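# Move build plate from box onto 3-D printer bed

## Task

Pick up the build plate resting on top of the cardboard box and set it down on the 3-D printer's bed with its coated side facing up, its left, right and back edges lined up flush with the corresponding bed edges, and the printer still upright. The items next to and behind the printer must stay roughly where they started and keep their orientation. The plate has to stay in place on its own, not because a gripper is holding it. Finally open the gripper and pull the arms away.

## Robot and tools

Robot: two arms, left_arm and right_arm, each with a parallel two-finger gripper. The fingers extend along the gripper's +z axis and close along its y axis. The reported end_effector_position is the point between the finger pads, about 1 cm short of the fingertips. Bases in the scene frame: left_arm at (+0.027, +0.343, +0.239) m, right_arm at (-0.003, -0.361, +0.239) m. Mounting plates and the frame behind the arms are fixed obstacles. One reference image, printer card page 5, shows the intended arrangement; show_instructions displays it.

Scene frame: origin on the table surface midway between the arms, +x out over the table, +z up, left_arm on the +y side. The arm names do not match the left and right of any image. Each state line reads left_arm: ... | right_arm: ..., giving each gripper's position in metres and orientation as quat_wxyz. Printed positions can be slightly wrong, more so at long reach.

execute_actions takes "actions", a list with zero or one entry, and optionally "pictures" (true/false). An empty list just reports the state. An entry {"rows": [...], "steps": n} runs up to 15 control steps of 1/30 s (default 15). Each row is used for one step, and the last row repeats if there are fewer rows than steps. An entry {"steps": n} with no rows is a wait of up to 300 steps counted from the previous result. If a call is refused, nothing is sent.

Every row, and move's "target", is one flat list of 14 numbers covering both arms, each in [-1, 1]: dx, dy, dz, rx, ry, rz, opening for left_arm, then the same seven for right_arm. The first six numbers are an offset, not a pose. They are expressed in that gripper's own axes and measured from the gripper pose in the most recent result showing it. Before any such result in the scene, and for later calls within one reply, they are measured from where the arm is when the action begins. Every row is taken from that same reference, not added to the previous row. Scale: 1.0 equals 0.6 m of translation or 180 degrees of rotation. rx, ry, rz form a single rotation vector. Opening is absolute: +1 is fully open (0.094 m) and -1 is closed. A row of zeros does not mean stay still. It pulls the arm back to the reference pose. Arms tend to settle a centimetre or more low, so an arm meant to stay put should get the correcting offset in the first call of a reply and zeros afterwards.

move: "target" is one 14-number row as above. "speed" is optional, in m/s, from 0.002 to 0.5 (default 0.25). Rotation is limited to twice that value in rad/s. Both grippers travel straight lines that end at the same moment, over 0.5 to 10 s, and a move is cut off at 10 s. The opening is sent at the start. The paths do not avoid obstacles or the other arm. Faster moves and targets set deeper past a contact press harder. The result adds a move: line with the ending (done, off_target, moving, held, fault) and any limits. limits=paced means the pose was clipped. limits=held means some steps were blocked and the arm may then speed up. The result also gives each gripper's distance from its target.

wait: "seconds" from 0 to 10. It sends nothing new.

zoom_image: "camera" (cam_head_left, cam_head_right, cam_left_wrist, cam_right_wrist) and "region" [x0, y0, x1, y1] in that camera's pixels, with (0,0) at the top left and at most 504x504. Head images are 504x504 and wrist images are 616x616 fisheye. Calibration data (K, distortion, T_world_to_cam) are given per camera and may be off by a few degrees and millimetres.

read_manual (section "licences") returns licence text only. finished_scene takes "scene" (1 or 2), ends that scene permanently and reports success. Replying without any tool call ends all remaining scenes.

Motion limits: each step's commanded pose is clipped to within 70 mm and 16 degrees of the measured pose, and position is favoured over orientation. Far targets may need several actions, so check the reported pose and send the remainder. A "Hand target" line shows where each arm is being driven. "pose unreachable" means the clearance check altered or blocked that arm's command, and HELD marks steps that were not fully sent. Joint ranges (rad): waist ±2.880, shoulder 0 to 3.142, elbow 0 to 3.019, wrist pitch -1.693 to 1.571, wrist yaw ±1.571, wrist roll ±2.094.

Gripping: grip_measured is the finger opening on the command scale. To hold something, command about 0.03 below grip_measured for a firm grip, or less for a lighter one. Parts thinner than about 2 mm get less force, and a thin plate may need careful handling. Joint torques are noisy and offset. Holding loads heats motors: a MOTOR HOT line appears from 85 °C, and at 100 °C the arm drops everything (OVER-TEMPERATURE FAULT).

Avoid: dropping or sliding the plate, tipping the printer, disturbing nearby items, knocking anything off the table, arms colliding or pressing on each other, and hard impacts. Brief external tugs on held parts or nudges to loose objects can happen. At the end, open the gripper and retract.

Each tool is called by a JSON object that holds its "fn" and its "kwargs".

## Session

{"fn": "show_instructions", "kwargs": {}}

{"fn": "execute_actions", "kwargs": {"actions": []}}

Reference images for this scene: printer card page 5.

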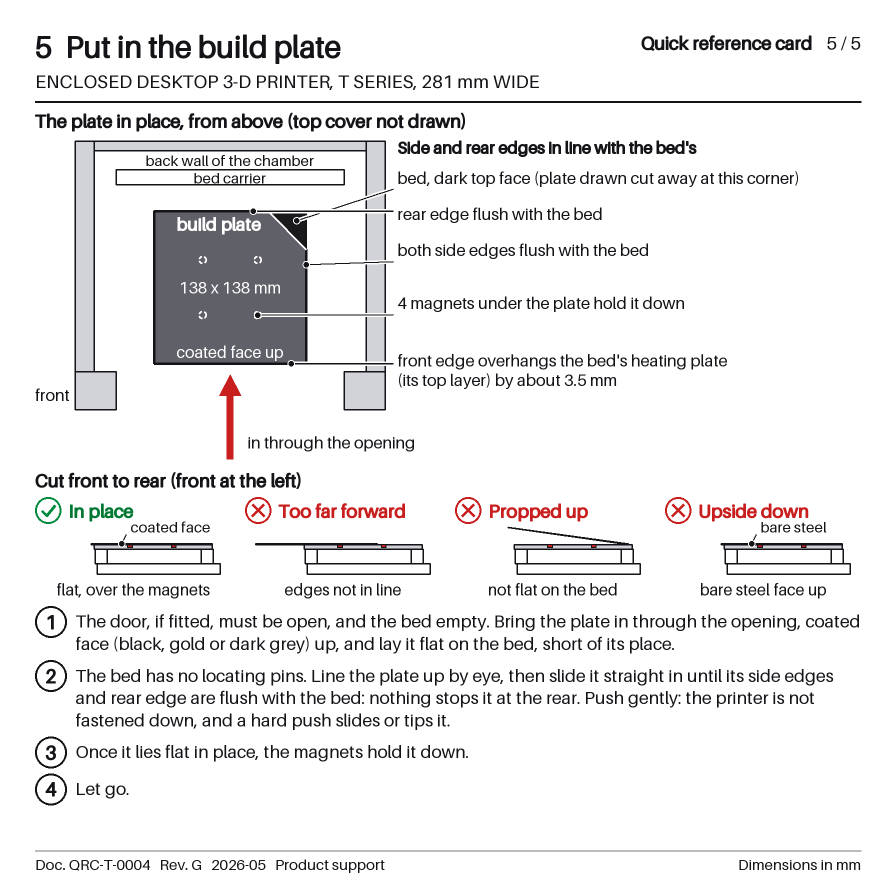

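Scene clock: 0.00 s of 4350.00 s.
left_arm: end_effector_position=(+0.4929, +0.3648, +0.2561) grip_measured=+1.000 end_effector_quat_wxyz=(+0.385, -0.028, +0.922, +0.010) | right_arm: end_effector_position=(+0.4451, -0.4510, +0.2493) grip_measured=+1.000 end_effector_quat_wxyz=(+0.374, +0.094, +0.922, -0.030)
Joint positions: left_arm=[ 0.011  1.55   0.559  0.213 -0.011 -0.013  0.094] | right_arm=[-0.011  1.549  0.542  0.209 -0.012  0.007  0.094]
Joint velocities: left_arm=[-0.024 -0.005  0.002 -0.007 -0.007 -0.007  0.   ] | right_arm=[ 0.005 -0.005  0.002 -0.022 -0.007 -0.037  0.   ]
Joint torques (N m, as the arm reports them, + toward a larger angle): no reading
Motor temperatures (°C, as the motors report them): left_arm=[21 21 22 21 22 18] | right_arm=[21 24 22 21 20 21]
Hand target (left_arm): +0.502, +0.365, +0.263; +0.395, -0.028, +0.918, +0.010
Hand target (right_arm): +0.453, -0.453, +0.255; +0.382, +0.094, +0.919, -0.031

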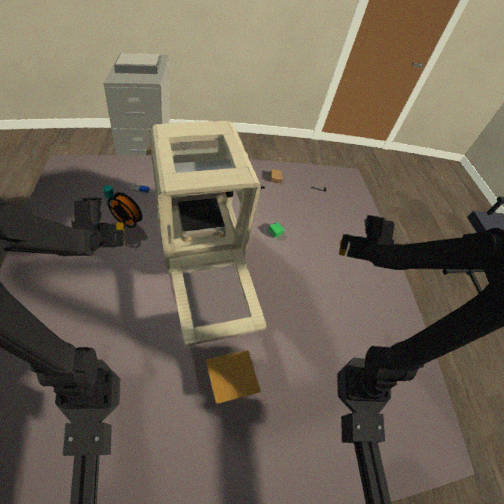

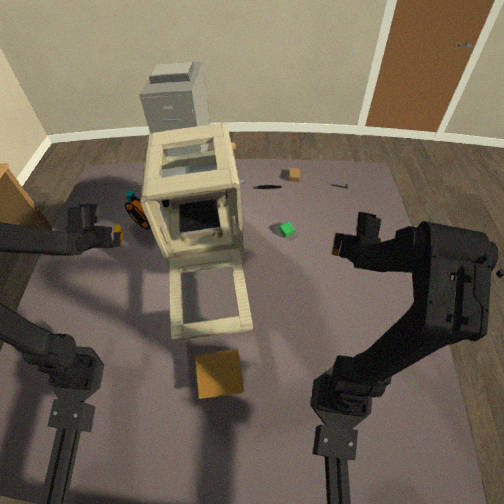

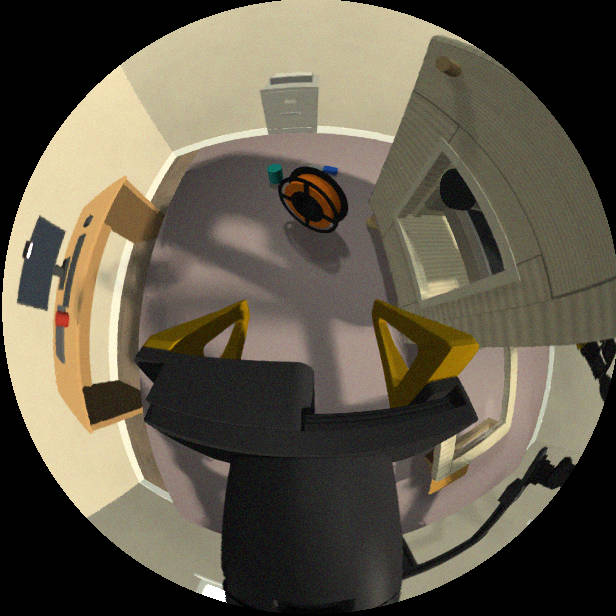

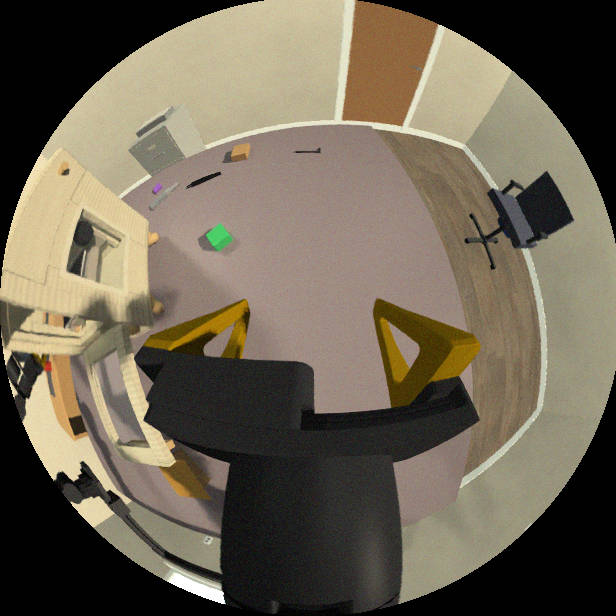

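{"fn": "move", "kwargs": {"target": [0,0,-0.25,0,0,0,0,0,0,0,0,0,0,1]}}

{"fn": "move", "kwargs": {"target": [0.195,-0.497,-0.288,-0.053,-0.335,0.531,0,0,0,0,0,0,0,1]}}

{"fn": "move", "kwargs": {"target": [-0.37,-0.37,-0.18,0,0,0,0,0,0,0,0,0,0,1], "speed": 0.15}}

Scene clock: 5.47 s of 4350.00 s.
left_arm: end_effector_position=(+0.3951, +0.3607, +0.3761) grip_measured=+0.002 end_effector_quat_wxyz=(+0.402, -0.028, +0.915, +0.011) | right_arm: end_effector_position=(+0.4451, -0.4510, +0.2493) grip_measured=+1.000 end_effector_quat_wxyz=(+0.374, +0.094, +0.922, -0.030)
Joint positions: left_arm=[ 0.011  0.91   0.457 -0.287 -0.011 -0.013  0.047] | right_arm=[-0.011  1.549  0.542  0.209 -0.012  0.007  0.094]
Joint velocities: left_arm=[-0.024 -0.005 -0.002 -0.007  0.051  0.022 -0.001] | right_arm=[ 0.015 -0.015  0.007  0.002 -0.022 -0.051  0.   ]
Joint torques (N m, as the arm reports them, + toward a larger angle): left_arm=[-0.1  -2.15  7.68  0.77  0.05 -0.07] | right_arm=[  0.68 -12.64   6.56   1.51   0.06   0.03]
Motor temperatures (°C, as the motors report them): left_arm=[21 21 23 21 22 18] | right_arm=[21 24 23 21 20 21]
Hand target (left_arm): +0.388, +0.361, +0.364; +0.385, -0.028, +0.923, +0.010
Hand target (right_arm): +0.445, -0.451, +0.249; +0.374, +0.094, +0.922, -0.030
Off the commanded pose (left_arm): 0.017 m, 2 deg.
Off the commanded pose (right_arm): 0.000 m, 0 deg.
After step 90, 1.33 s passed at rest.
move: off_target (left_arm)
camera_calibration (this result's frames):
cam_left_wrist: T_world_to_cam=[[0.0621885, -0.99806, -0.00280608, 0.339067], [-0.977332, -0.0603264, -0.202936, 0.489595], [0.202373, 0.0153628, -0.979188, 0.402447], [0, 0, 0, 1]] pos_world=[0.375967, 0.361762, 0.494379]

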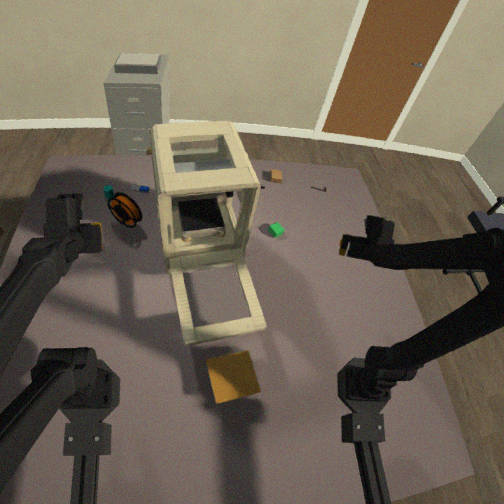

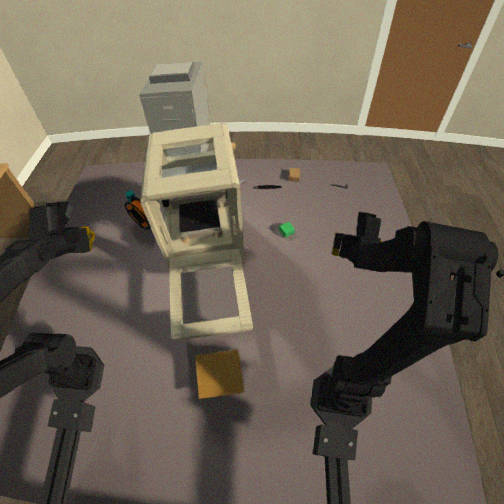

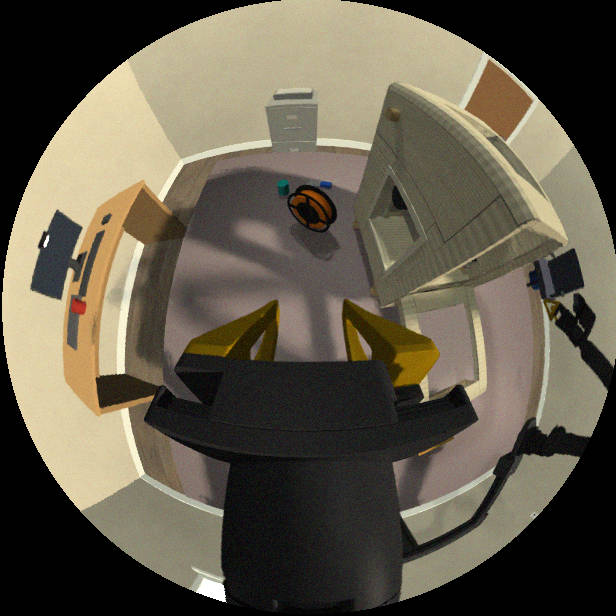

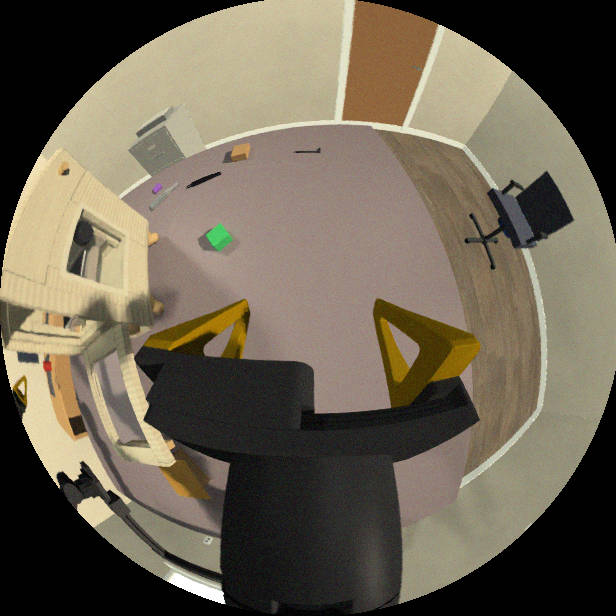

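Scene clock: 10.00 s of 4350.00 s.
left_arm: end_effector_position=(+0.2014, +0.0658, +0.3977) grip_measured=+0.002 end_effector_quat_wxyz=(+0.608, +0.613, +0.351, +0.363) | right_arm: end_effector_position=(+0.4451, -0.4510, +0.2493) grip_measured=+1.000 end_effector_quat_wxyz=(+0.374, +0.094, +0.922, -0.030)
Joint positions: left_arm=[-1.476  1.283  0.091  1.199 -0.931  1.596  0.047] | right_arm=[-0.011  1.549  0.542  0.209 -0.012  0.007  0.094]
Joint velocities: left_arm=[-0.015  0.005  0.002  0.027 -0.037  0.022 -0.   ] | right_arm=[ 0.005  0.005  0.002 -0.002 -0.007 -0.022  0.   ]
Joint torques (N m, as the arm reports them, + toward a larger angle): left_arm=[-0.94 -2.92  6.68  2.26  0.22 -0.07] | right_arm=[  0.71 -12.86   6.76   1.7    0.09   0.  ]
Motor temperatures (°C, as the motors report them): left_arm=[21 21 23 21 22 18] | right_arm=[21 24 23 21 20 21]
Hand target (left_arm): +0.199, +0.053, +0.408; +0.622, +0.605, +0.347, +0.357
Hand target (right_arm): +0.445, -0.451, +0.249; +0.374, +0.094, +0.922, -0.030
Off the commanded pose (left_arm): 0.019 m, 2 deg.
Off the commanded pose (right_arm): 0.000 m, 0 deg.
move: off_target (left_arm)
camera_calibration (this result's frames):
cam_left_wrist: T_world_to_cam=[[0.0173151, 0.0140673, -0.999751, 0.395784], [-0.111102, 0.993736, 0.0120584, -0.0424331], [0.993658, 0.110865, 0.0187695, -0.0952717], [0, 0, 0, 1]] pos_world=[0.0831001, 0.0471621, 0.397986]

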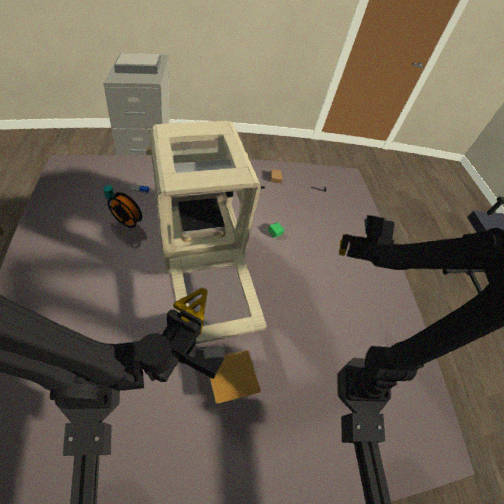

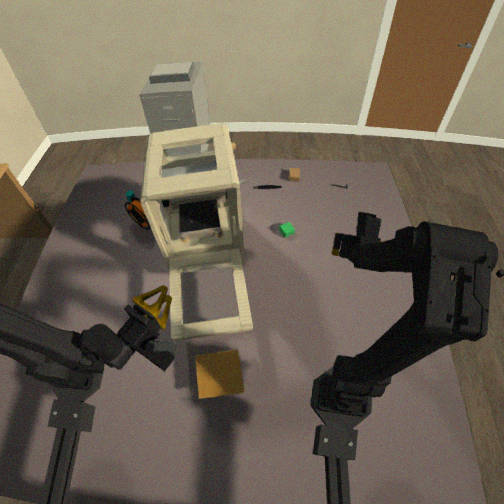

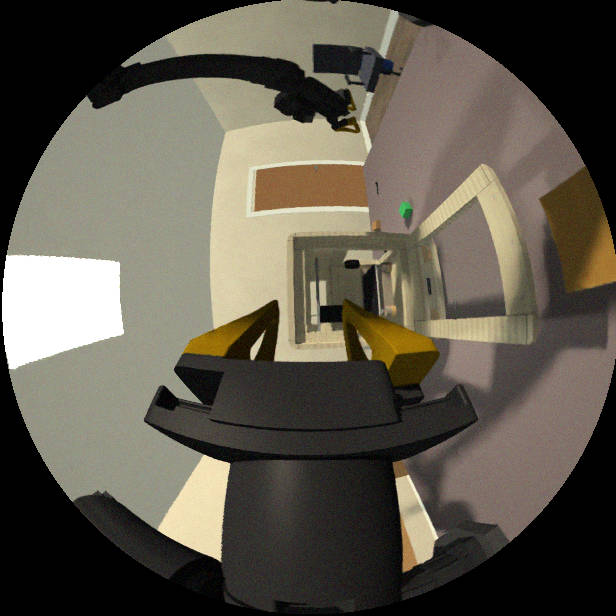

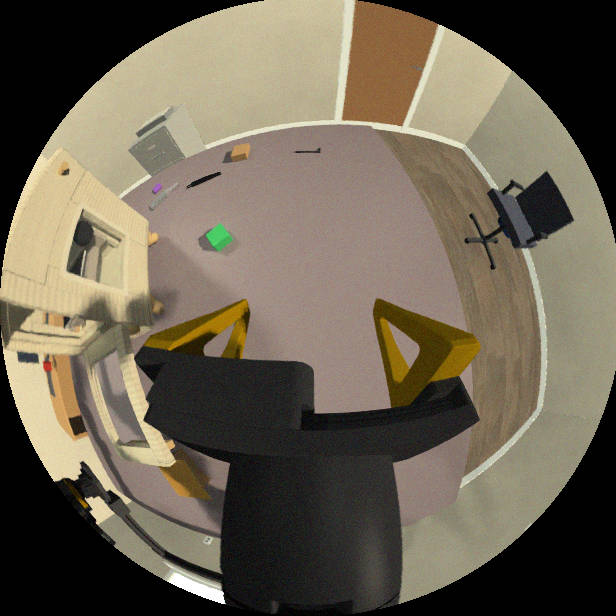

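Scene clock: 12.60 s of 4350.00 s.
left_arm: end_effector_position=(+0.0038, -0.0644, +0.1702) grip_measured=+0.002 end_effector_quat_wxyz=(+0.605, +0.614, +0.353, +0.364) | right_arm: end_effector_position=(+0.4451, -0.4510, +0.2493) grip_measured=+1.000 end_effector_quat_wxyz=(+0.374, +0.094, +0.922, -0.030)
Joint positions: left_arm=[-2.093  2.445  0.713  1.557 -1.553  1.418  0.047] | right_arm=[-0.011  1.549  0.542  0.209 -0.012  0.007  0.094]
Joint velocities: left_arm=[-0.005  0.005  0.007  0.007  0.022 -0.081  0.001] | right_arm=[-0.005 -0.015  0.002  0.007  0.007  0.037  0.   ]
Joint torques (N m, as the arm reports them, + toward a larger angle): left_arm=[ -0.29 -12.8    0.71   1.67  -0.26  -0.17] | right_arm=[  0.7  -12.4    6.58   1.9    0.09   0.  ]
Motor temperatures (°C, as the motors report them): left_arm=[21 21 23 21 22 18] | right_arm=[21 24 23 21 20 21]
Hand target (left_arm): +0.001, -0.063, +0.165; +0.606, +0.615, +0.352, +0.362
Hand target (right_arm): +0.445, -0.451, +0.249; +0.374, +0.094, +0.922, -0.030
Off the commanded pose (left_arm): 0.008 m, 1 deg.
Off the commanded pose (right_arm): 0.000 m, 0 deg.
move: done
camera_calibration (this result's frames):
cam_left_wrist: T_world_to_cam=[[0.0121732, 0.019044, -0.999745, 0.173894], [-0.116577, 0.993028, 0.0174965, 0.066781], [0.993107, 0.116334, 0.0143084, 0.120895], [0, 0, 0, 1]] pos_world=[-0.114394, -0.0836912, 0.170951]

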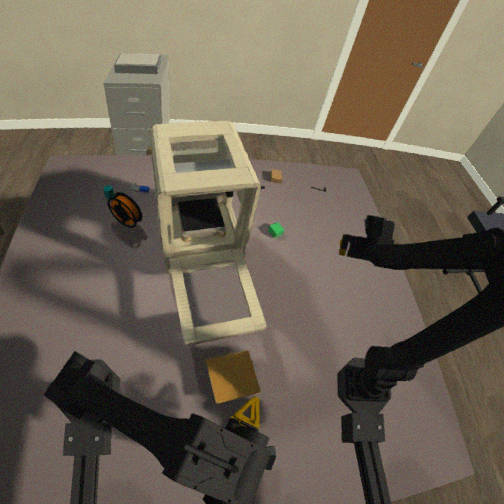

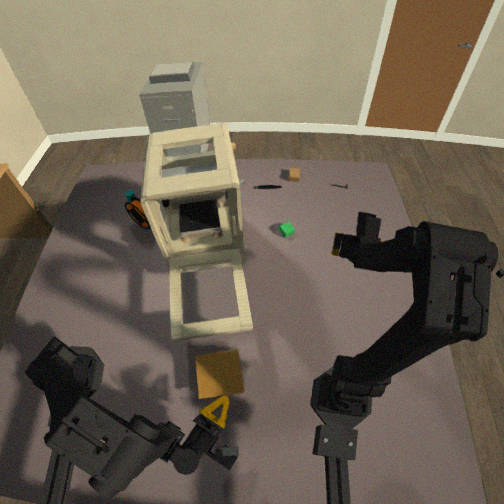

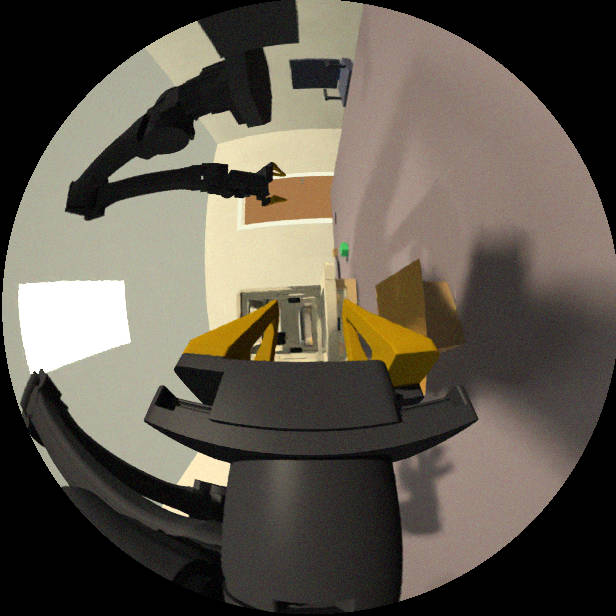

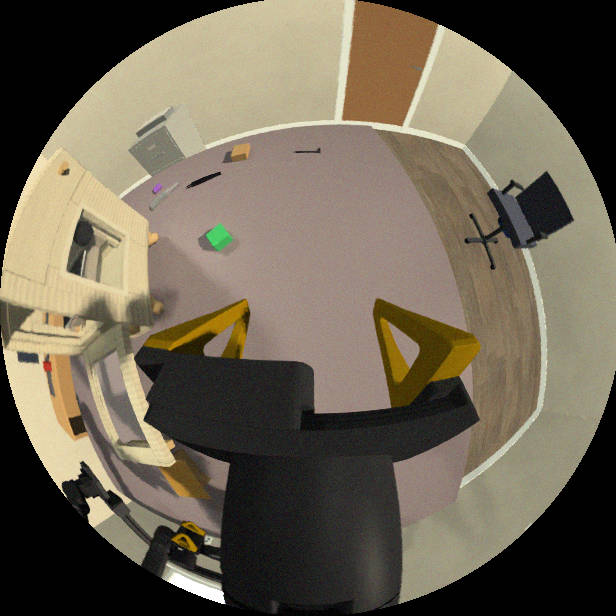

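{"fn": "move", "kwargs": {"target": [-0.03,-0.178,0.03,0.04,0,-0.006,-0.1,0,0,0,0,0,0,1], "speed": 0.06}}

Scene clock: 18.40 s of 4350.00 s.
left_arm: end_effector_position=(+0.0101, -0.0773, +0.0574) grip_measured=-0.098 end_effector_quat_wxyz=(+0.570, +0.653, +0.363, +0.342) | right_arm: end_effector_position=(+0.4451, -0.4510, +0.2493) grip_measured=+1.000 end_effector_quat_wxyz=(+0.374, +0.094, +0.922, -0.030)
Joint positions: left_arm=[-2.058  2.559  0.886  0.627 -1.437  0.563  0.042] | right_arm=[-0.011  1.549  0.542  0.209 -0.012  0.007  0.094]
Joint velocities: left_arm=[-0.015 -0.015  0.007 -0.076 -0.022 -0.066  0.   ] | right_arm=[ 0.005 -0.005 -0.002  0.017  0.022 -0.037  0.   ]
Joint torques (N m, as the arm reports them, + toward a larger angle): left_arm=[  1.65 -16.89   1.     0.02  -0.36  -0.29] | right_arm=[  0.72 -12.39   6.81   1.62   0.08   0.01]
Motor temperatures (°C, as the motors report them): left_arm=[21 21 23 21 22 18] | right_arm=[21 24 23 21 20 21]
Hand target (left_arm): +0.012, -0.086, +0.063; +0.572, +0.646, +0.377, +0.335
Hand target (right_arm): +0.445, -0.451, +0.249; +0.374, +0.094, +0.922, -0.030
Off the commanded pose (left_arm): 0.011 m, 2 deg.
Off the commanded pose (right_arm): 0.000 m, 0 deg.
move: off_target (left_arm)
camera_calibration (this result's frames):
cam_left_wrist: T_world_to_cam=[[-0.0785472, 0.0857228, -0.993218, 0.0670411], [-0.095576, 0.991059, 0.093095, 0.0776012], [0.992318, 0.10224, -0.0696519, 0.12155], [0, 0, 0, 1]] pos_world=[-0.107933, -0.0950816, 0.0678283]

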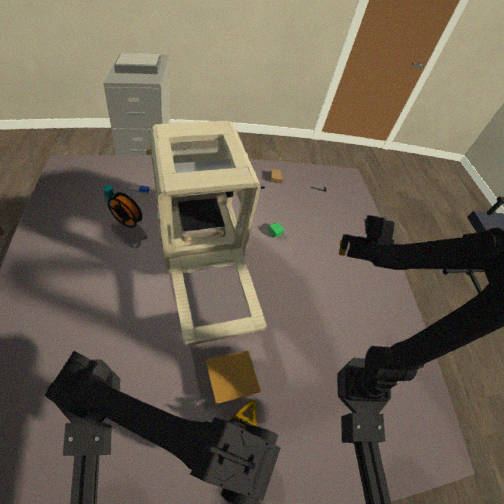

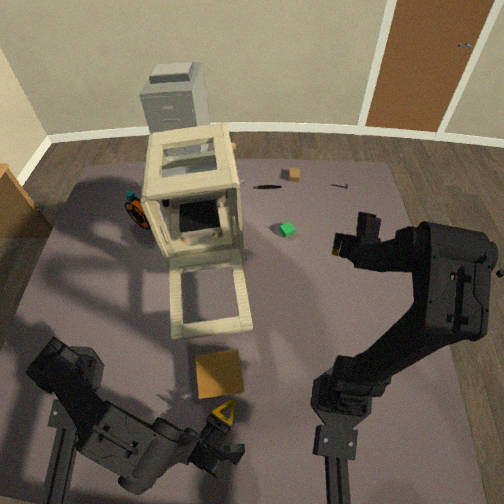

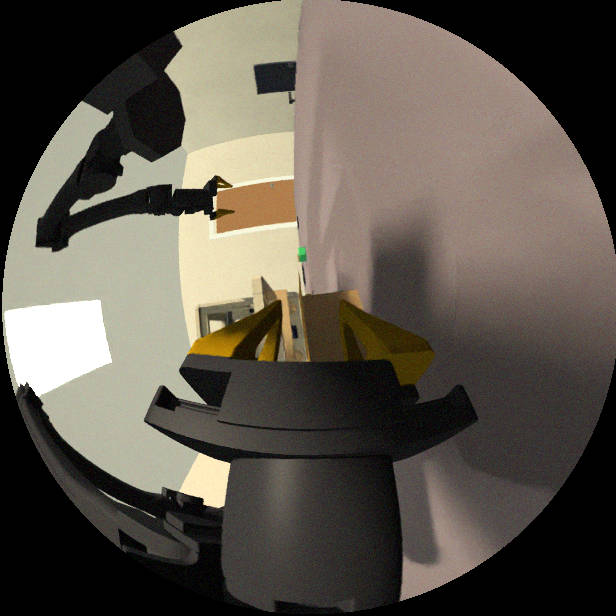

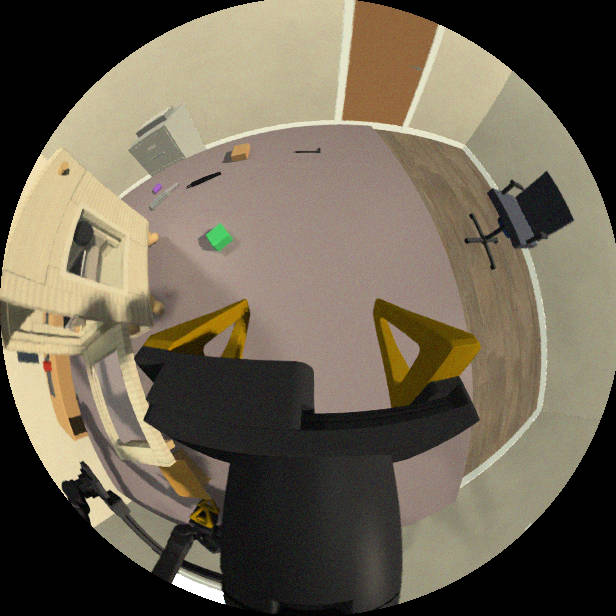

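{"fn": "move", "kwargs": {"target": [0.012,0.028,0.082,0,0.045,0,-0.1,0,0,0,0,0,0,1], "speed": 0.03}}

{"fn": "zoom_image", "kwargs": {"camera": "cam_head_right", "region": [170, 330, 290, 450]}}

Scene clock: 23.03 s of 4350.00 s.
left_arm: end_effector_position=(+0.0551, -0.0885, +0.0594) grip_measured=-0.098 end_effector_quat_wxyz=(+0.540, +0.636, +0.389, +0.391) | right_arm: end_effector_position=(+0.4451, -0.4510, +0.2493) grip_measured=+1.000 end_effector_quat_wxyz=(+0.374, +0.094, +0.922, -0.030)
Joint positions: left_arm=[-1.941  2.546  0.927  0.515 -1.447  0.548  0.042] | right_arm=[-0.011  1.549  0.542  0.209 -0.012  0.007  0.094]
Joint velocities: left_arm=[-0.015 -0.005  0.002 -0.032 -0.037  0.022 -0.   ] | right_arm=[-0.005 -0.015 -0.027 -0.007 -0.007  0.037  0.   ]
Joint torques (N m, as the arm reports them, + toward a larger angle): left_arm=[  2.32 -16.94   1.56  -0.21  -0.67  -0.29] | right_arm=[  0.64 -12.92   6.66   1.8    0.07  -0.01]
Motor temperatures (°C, as the motors report them): left_arm=[21 21 23 21 22 18] | right_arm=[21 24 24 21 20 21]
Hand target (left_arm): +0.057, -0.097, +0.068; +0.544, +0.627, +0.401, +0.388
Hand target (right_arm): +0.445, -0.451, +0.249; +0.374, +0.094, +0.922, -0.030
Off the commanded pose (left_arm): 0.013 m, 2 deg.
Off the commanded pose (right_arm): 0.000 m, 0 deg.
move: off_target (left_arm)
camera_calibration (this result's frames):
cam_left_wrist: T_world_to_cam=[[-0.0667137, 0.113868, -0.991253, 0.0752303], [-0.219053, 0.967558, 0.125889, 0.0956633], [0.97343, 0.225535, -0.0396062, 0.0883216], [0, 0, 0, 1]] pos_world=[-0.0600007, -0.121046, 0.0660274]

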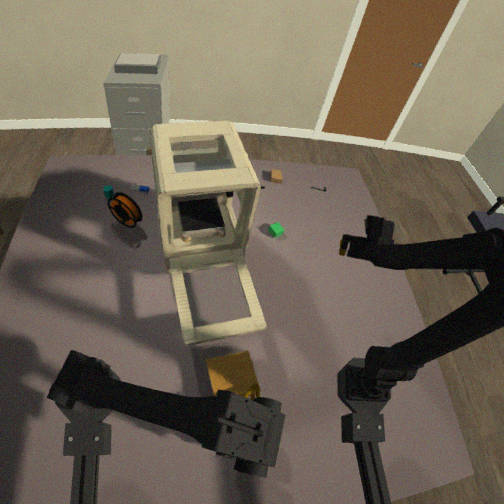

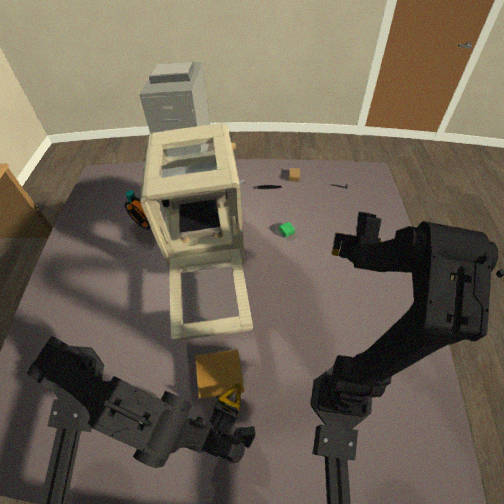

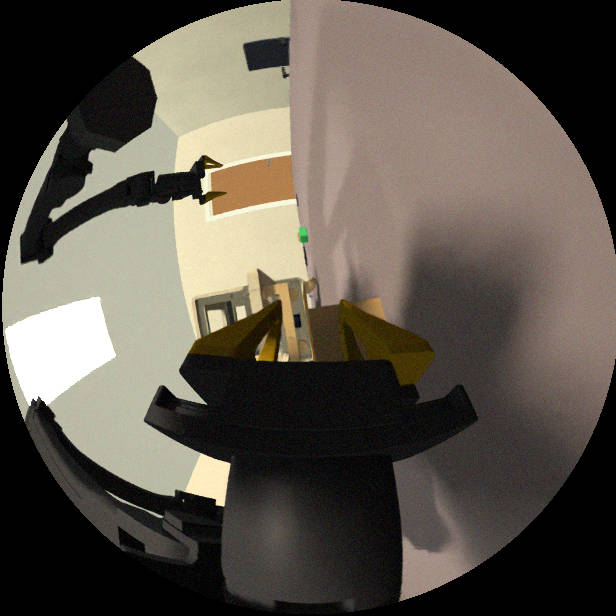

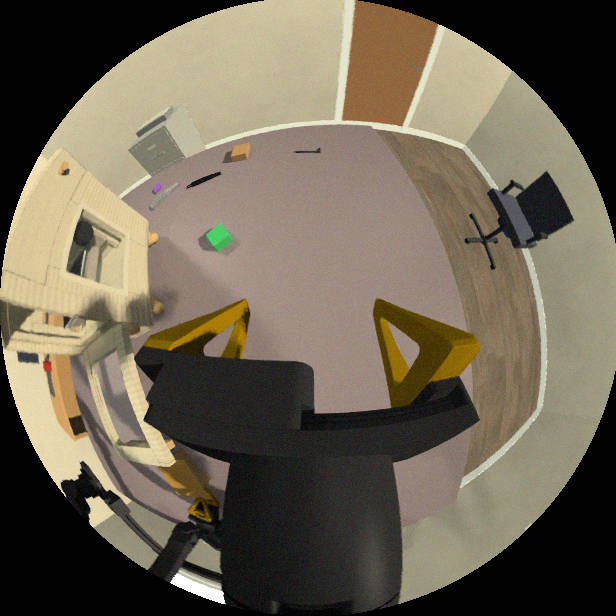

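Region (170, 330, 290, 450) of cam_head_right's 504x504 image, scaled by 4.200, with more detail than that image has.

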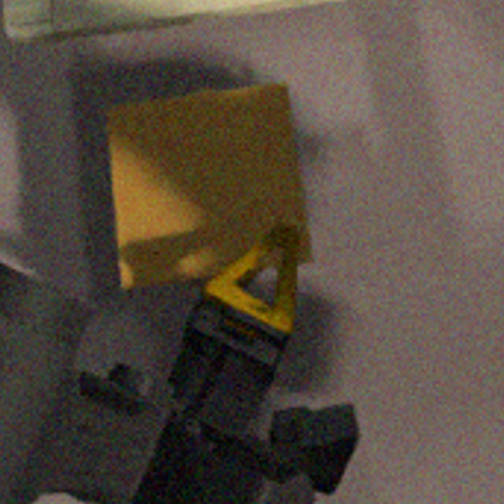

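{"fn": "move", "kwargs": {"target": [0,0.022,0,0,0,-0.02,-0.1,0,0,0,0,0,0,1], "speed": 0.03}}

{"fn": "move", "kwargs": {"target": [0,0,0,0,0,0,-1,0,0,0,0,0,0,1]}}

{"fn": "move", "kwargs": {"target": [-0.04,0,-0.05,0,-0.03,0,-1,0,0,0,0,0,0,1], "speed": 0.03}}

Scene clock: 26.07 s of 4350.00 s.
left_arm: end_effector_position=(+0.0557, -0.0871, +0.0644) grip_measured=-0.098 end_effector_quat_wxyz=(+0.545, +0.631, +0.397, +0.384) | right_arm: end_effector_position=(+0.4451, -0.4510, +0.2493) grip_measured=+1.000 end_effector_quat_wxyz=(+0.374, +0.094, +0.922, -0.030)
Joint positions: left_arm=[-1.941  2.531  0.914  0.513 -1.447  0.523  0.042] | right_arm=[-0.011  1.549  0.542  0.209 -0.012  0.007  0.094]
Joint velocities: left_arm=[-0.005  0.005 -0.002 -0.002  0.051  0.007 -0.   ] | right_arm=[-0.005 -0.005  0.002  0.002 -0.022  0.007  0.   ]
Joint torques (N m, as the arm reports them, + toward a larger angle): left_arm=[  0.64 -17.     0.14   1.19  -0.55  -0.35] | right_arm=[  0.7  -12.25   6.7    1.75   0.07  -0.04]
Motor temperatures (°C, as the motors report them): left_arm=[21 21 23 21 23 18] | right_arm=[21 24 24 21 20 21]
Hand target (left_arm): +0.056, -0.090, +0.072; +0.552, +0.623, +0.409, +0.374
Hand target (right_arm): +0.445, -0.451, +0.249; +0.374, +0.094, +0.922, -0.030
Off the commanded pose (left_arm): 0.009 m, 2 deg.
Off the commanded pose (right_arm): 0.000 m, 0 deg.
move: done
camera_calibration (this result's frames):
cam_left_wrist: T_world_to_cam=[[-0.0765417, 0.0907501, -0.992928, 0.0787381], [-0.22066, 0.969614, 0.105629, 0.0952786], [0.972343, 0.227185, -0.054191, 0.0888102], [0, 0, 0, 1]] pos_world=[-0.0593031, -0.119705, 0.0729298]

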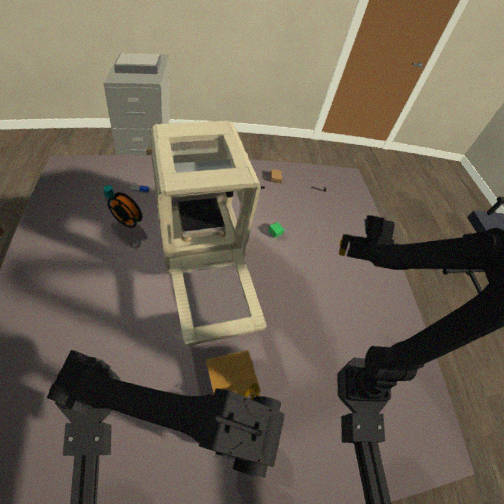

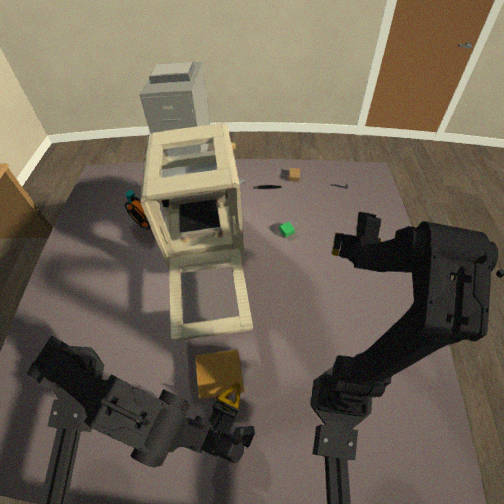

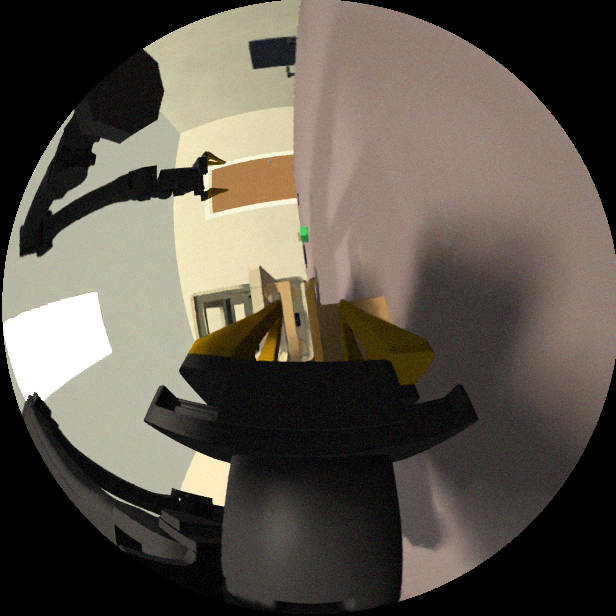

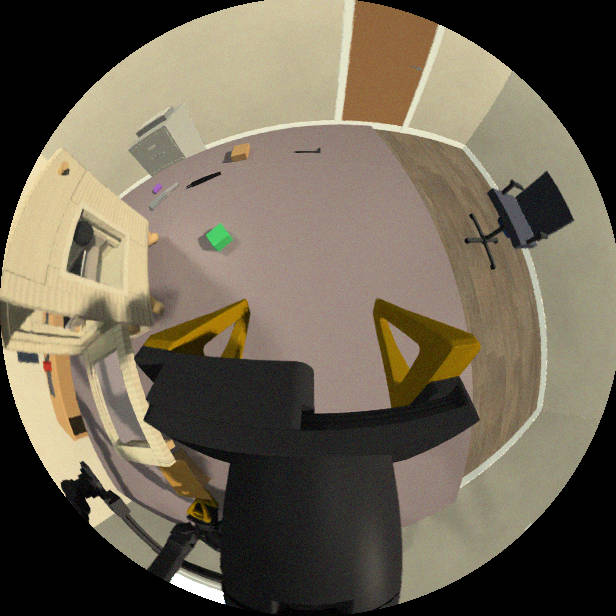

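Scene clock: 26.57 s of 4350.00 s.
left_arm: end_effector_position=(+0.0556, -0.0871, +0.0643) grip_measured=-0.989 end_effector_quat_wxyz=(+0.545, +0.631, +0.398, +0.384) | right_arm: end_effector_position=(+0.4451, -0.4510, +0.2493) grip_measured=+1.000 end_effector_quat_wxyz=(+0.374, +0.094, +0.922, -0.030)
Joint positions: left_arm=[-1.941  2.531  0.914  0.513 -1.447  0.523  0.001] | right_arm=[-0.011  1.549  0.542  0.209 -0.012  0.007  0.094]
Joint velocities: left_arm=[-0.005 -0.005 -0.002  0.002 -0.081  0.007 -0.   ] | right_arm=[-0.005  0.005 -0.012  0.017  0.007 -0.007  0.   ]
Joint torques (N m, as the arm reports them, + toward a larger angle): left_arm=[  1.04 -14.85   0.94   0.84  -0.54  -0.14] | right_arm=[  0.66 -11.99   6.78   1.62   0.1    0.  ]
Motor temperatures (°C, as the motors report them): left_arm=[21 21 23 21 23 18] | right_arm=[21 24 24 21 20 21]
Hand target (left_arm): +0.056, -0.087, +0.064; +0.545, +0.631, +0.397, +0.384
Hand target (right_arm): +0.445, -0.451, +0.249; +0.374, +0.094, +0.922, -0.030
Off the commanded pose (left_arm): 0.000 m, 0 deg.
Off the commanded pose (right_arm): 0.000 m, 0 deg.
move: done
camera_calibration (this result's frames):
cam_left_wrist: T_world_to_cam=[[-0.0772969, 0.0906499, -0.992879, 0.0786548], [-0.220284, 0.969694, 0.105683, 0.0953142], [0.972368, 0.226884, -0.0549856, 0.0888729], [0, 0, 0, 1]] pos_world=[-0.0593412, -0.119719, 0.0729083]

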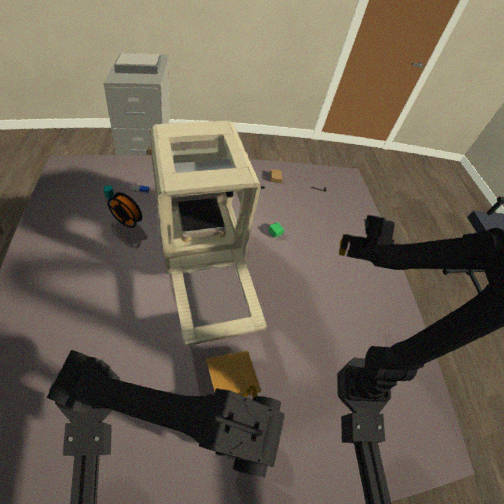

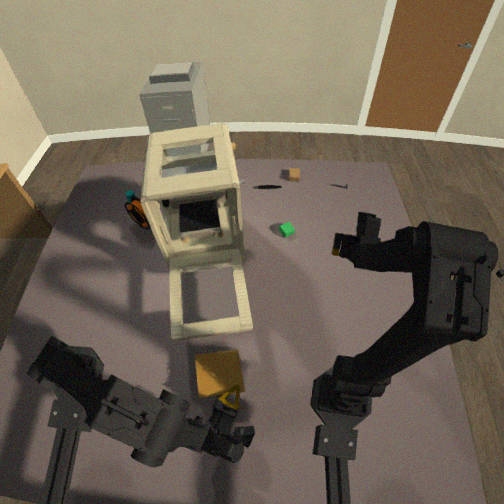

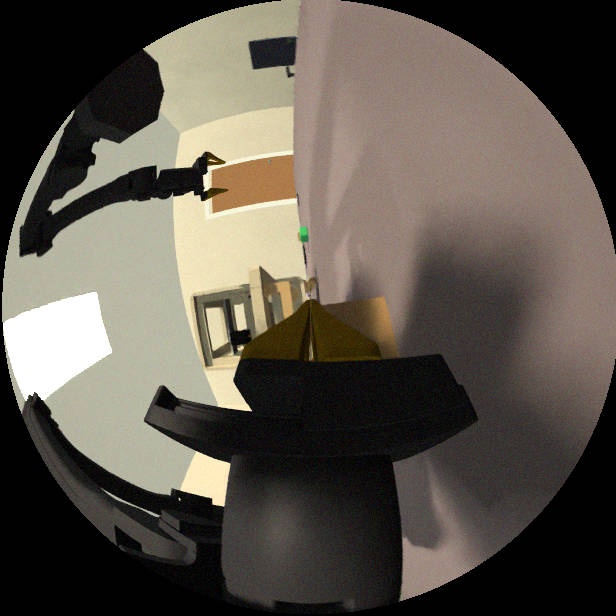

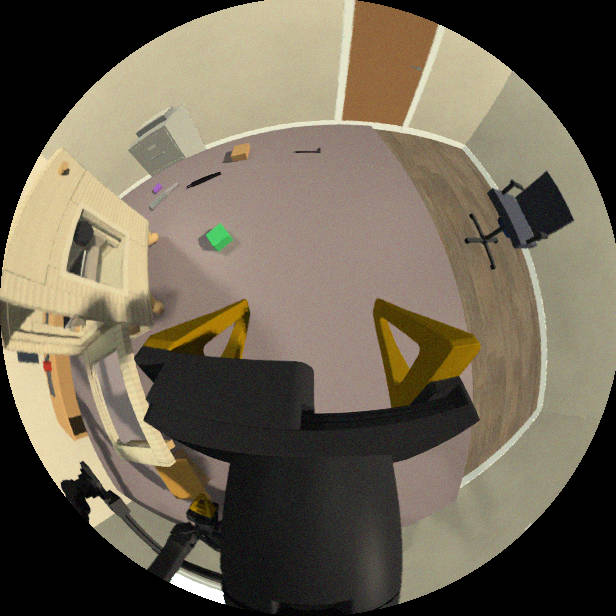

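Scene clock: 28.43 s of 4350.00 s.
left_arm: end_effector_position=(+0.0259, -0.0937, +0.0652) grip_measured=-0.989 end_effector_quat_wxyz=(+0.557, +0.647, +0.375, +0.360) | right_arm: end_effector_position=(+0.4451, -0.4510, +0.2493) grip_measured=+1.000 end_effector_quat_wxyz=(+0.374, +0.094, +0.922, -0.030)
Joint positions: left_arm=[-2.004  2.531  0.914  0.574 -1.433  0.583  0.001] | right_arm=[-0.011  1.549  0.542  0.209 -0.012  0.007  0.094]
Joint velocities: left_arm=[ 0.024 -0.005 -0.007 -0.007 -0.007  0.022 -0.   ] | right_arm=[-0.005  0.005 -0.012 -0.017  0.022  0.022  0.   ]
Joint torques (N m, as the arm reports them, + toward a larger angle): left_arm=[ -0.87 -15.62   1.11   1.48  -0.51   0.07] | right_arm=[  0.88 -12.22   6.72   1.7    0.11  -0.03]
Motor temperatures (°C, as the motors report them): left_arm=[21 21 23 21 23 18] | right_arm=[21 24 24 21 20 21]
Hand target (left_arm): +0.019, -0.097, +0.066; +0.562, +0.648, +0.373, +0.353
Hand target (right_arm): +0.445, -0.451, +0.249; +0.374, +0.094, +0.922, -0.030
Off the commanded pose (left_arm): 0.008 m, 1 deg.
Off the commanded pose (right_arm): 0.000 m, 0 deg.
move: done
camera_calibration (this result's frames):
cam_left_wrist: T_world_to_cam=[[-0.07809, 0.0977227, -0.992145, 0.0784552], [-0.145366, 0.983432, 0.108306, 0.0942664], [0.986291, 0.152682, -0.0625907, 0.112458], [0, 0, 0, 1]] pos_world=[-0.0910869, -0.117542, 0.0746682]

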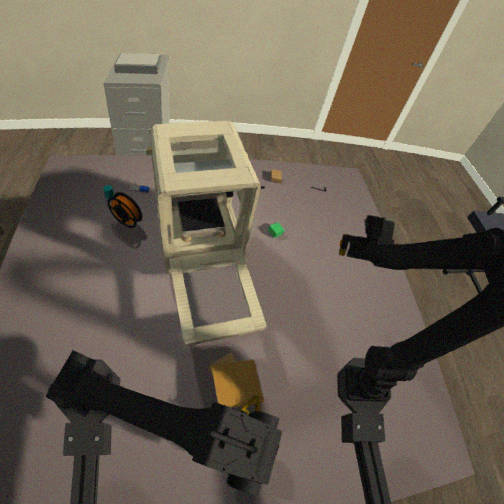

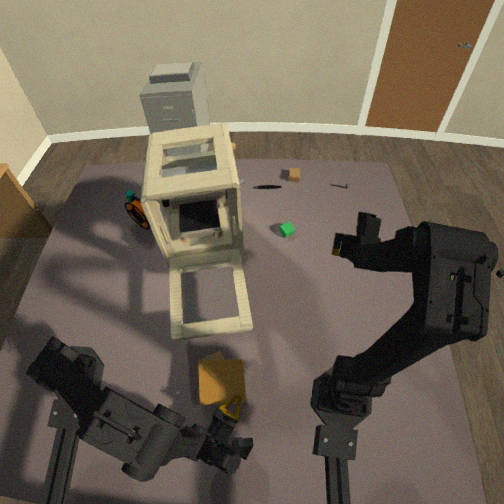

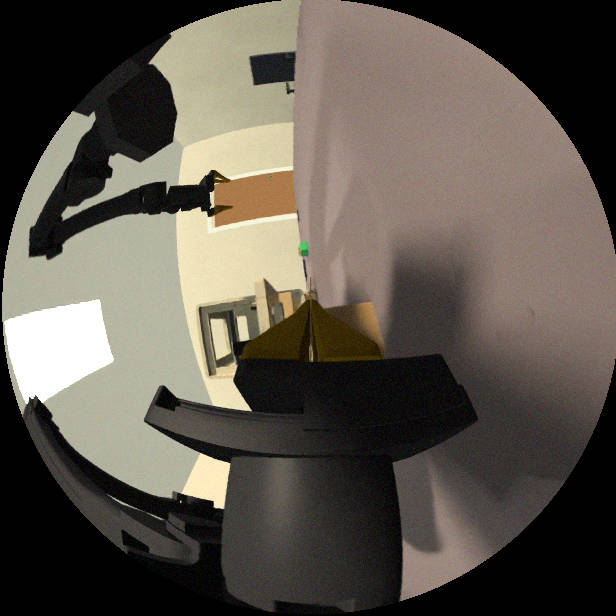

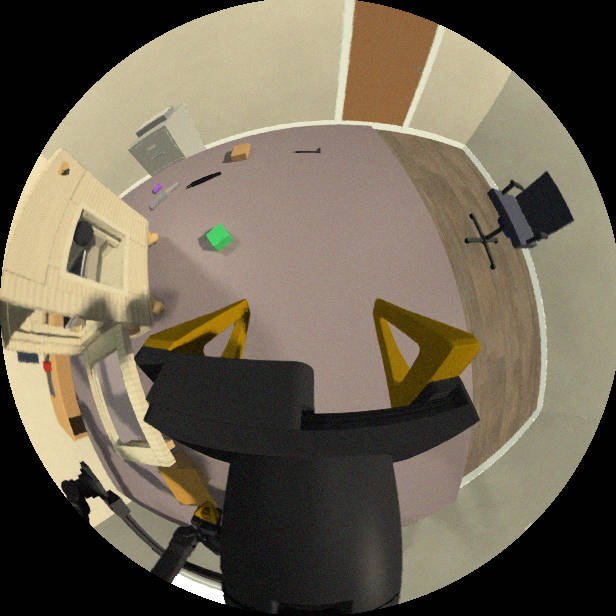

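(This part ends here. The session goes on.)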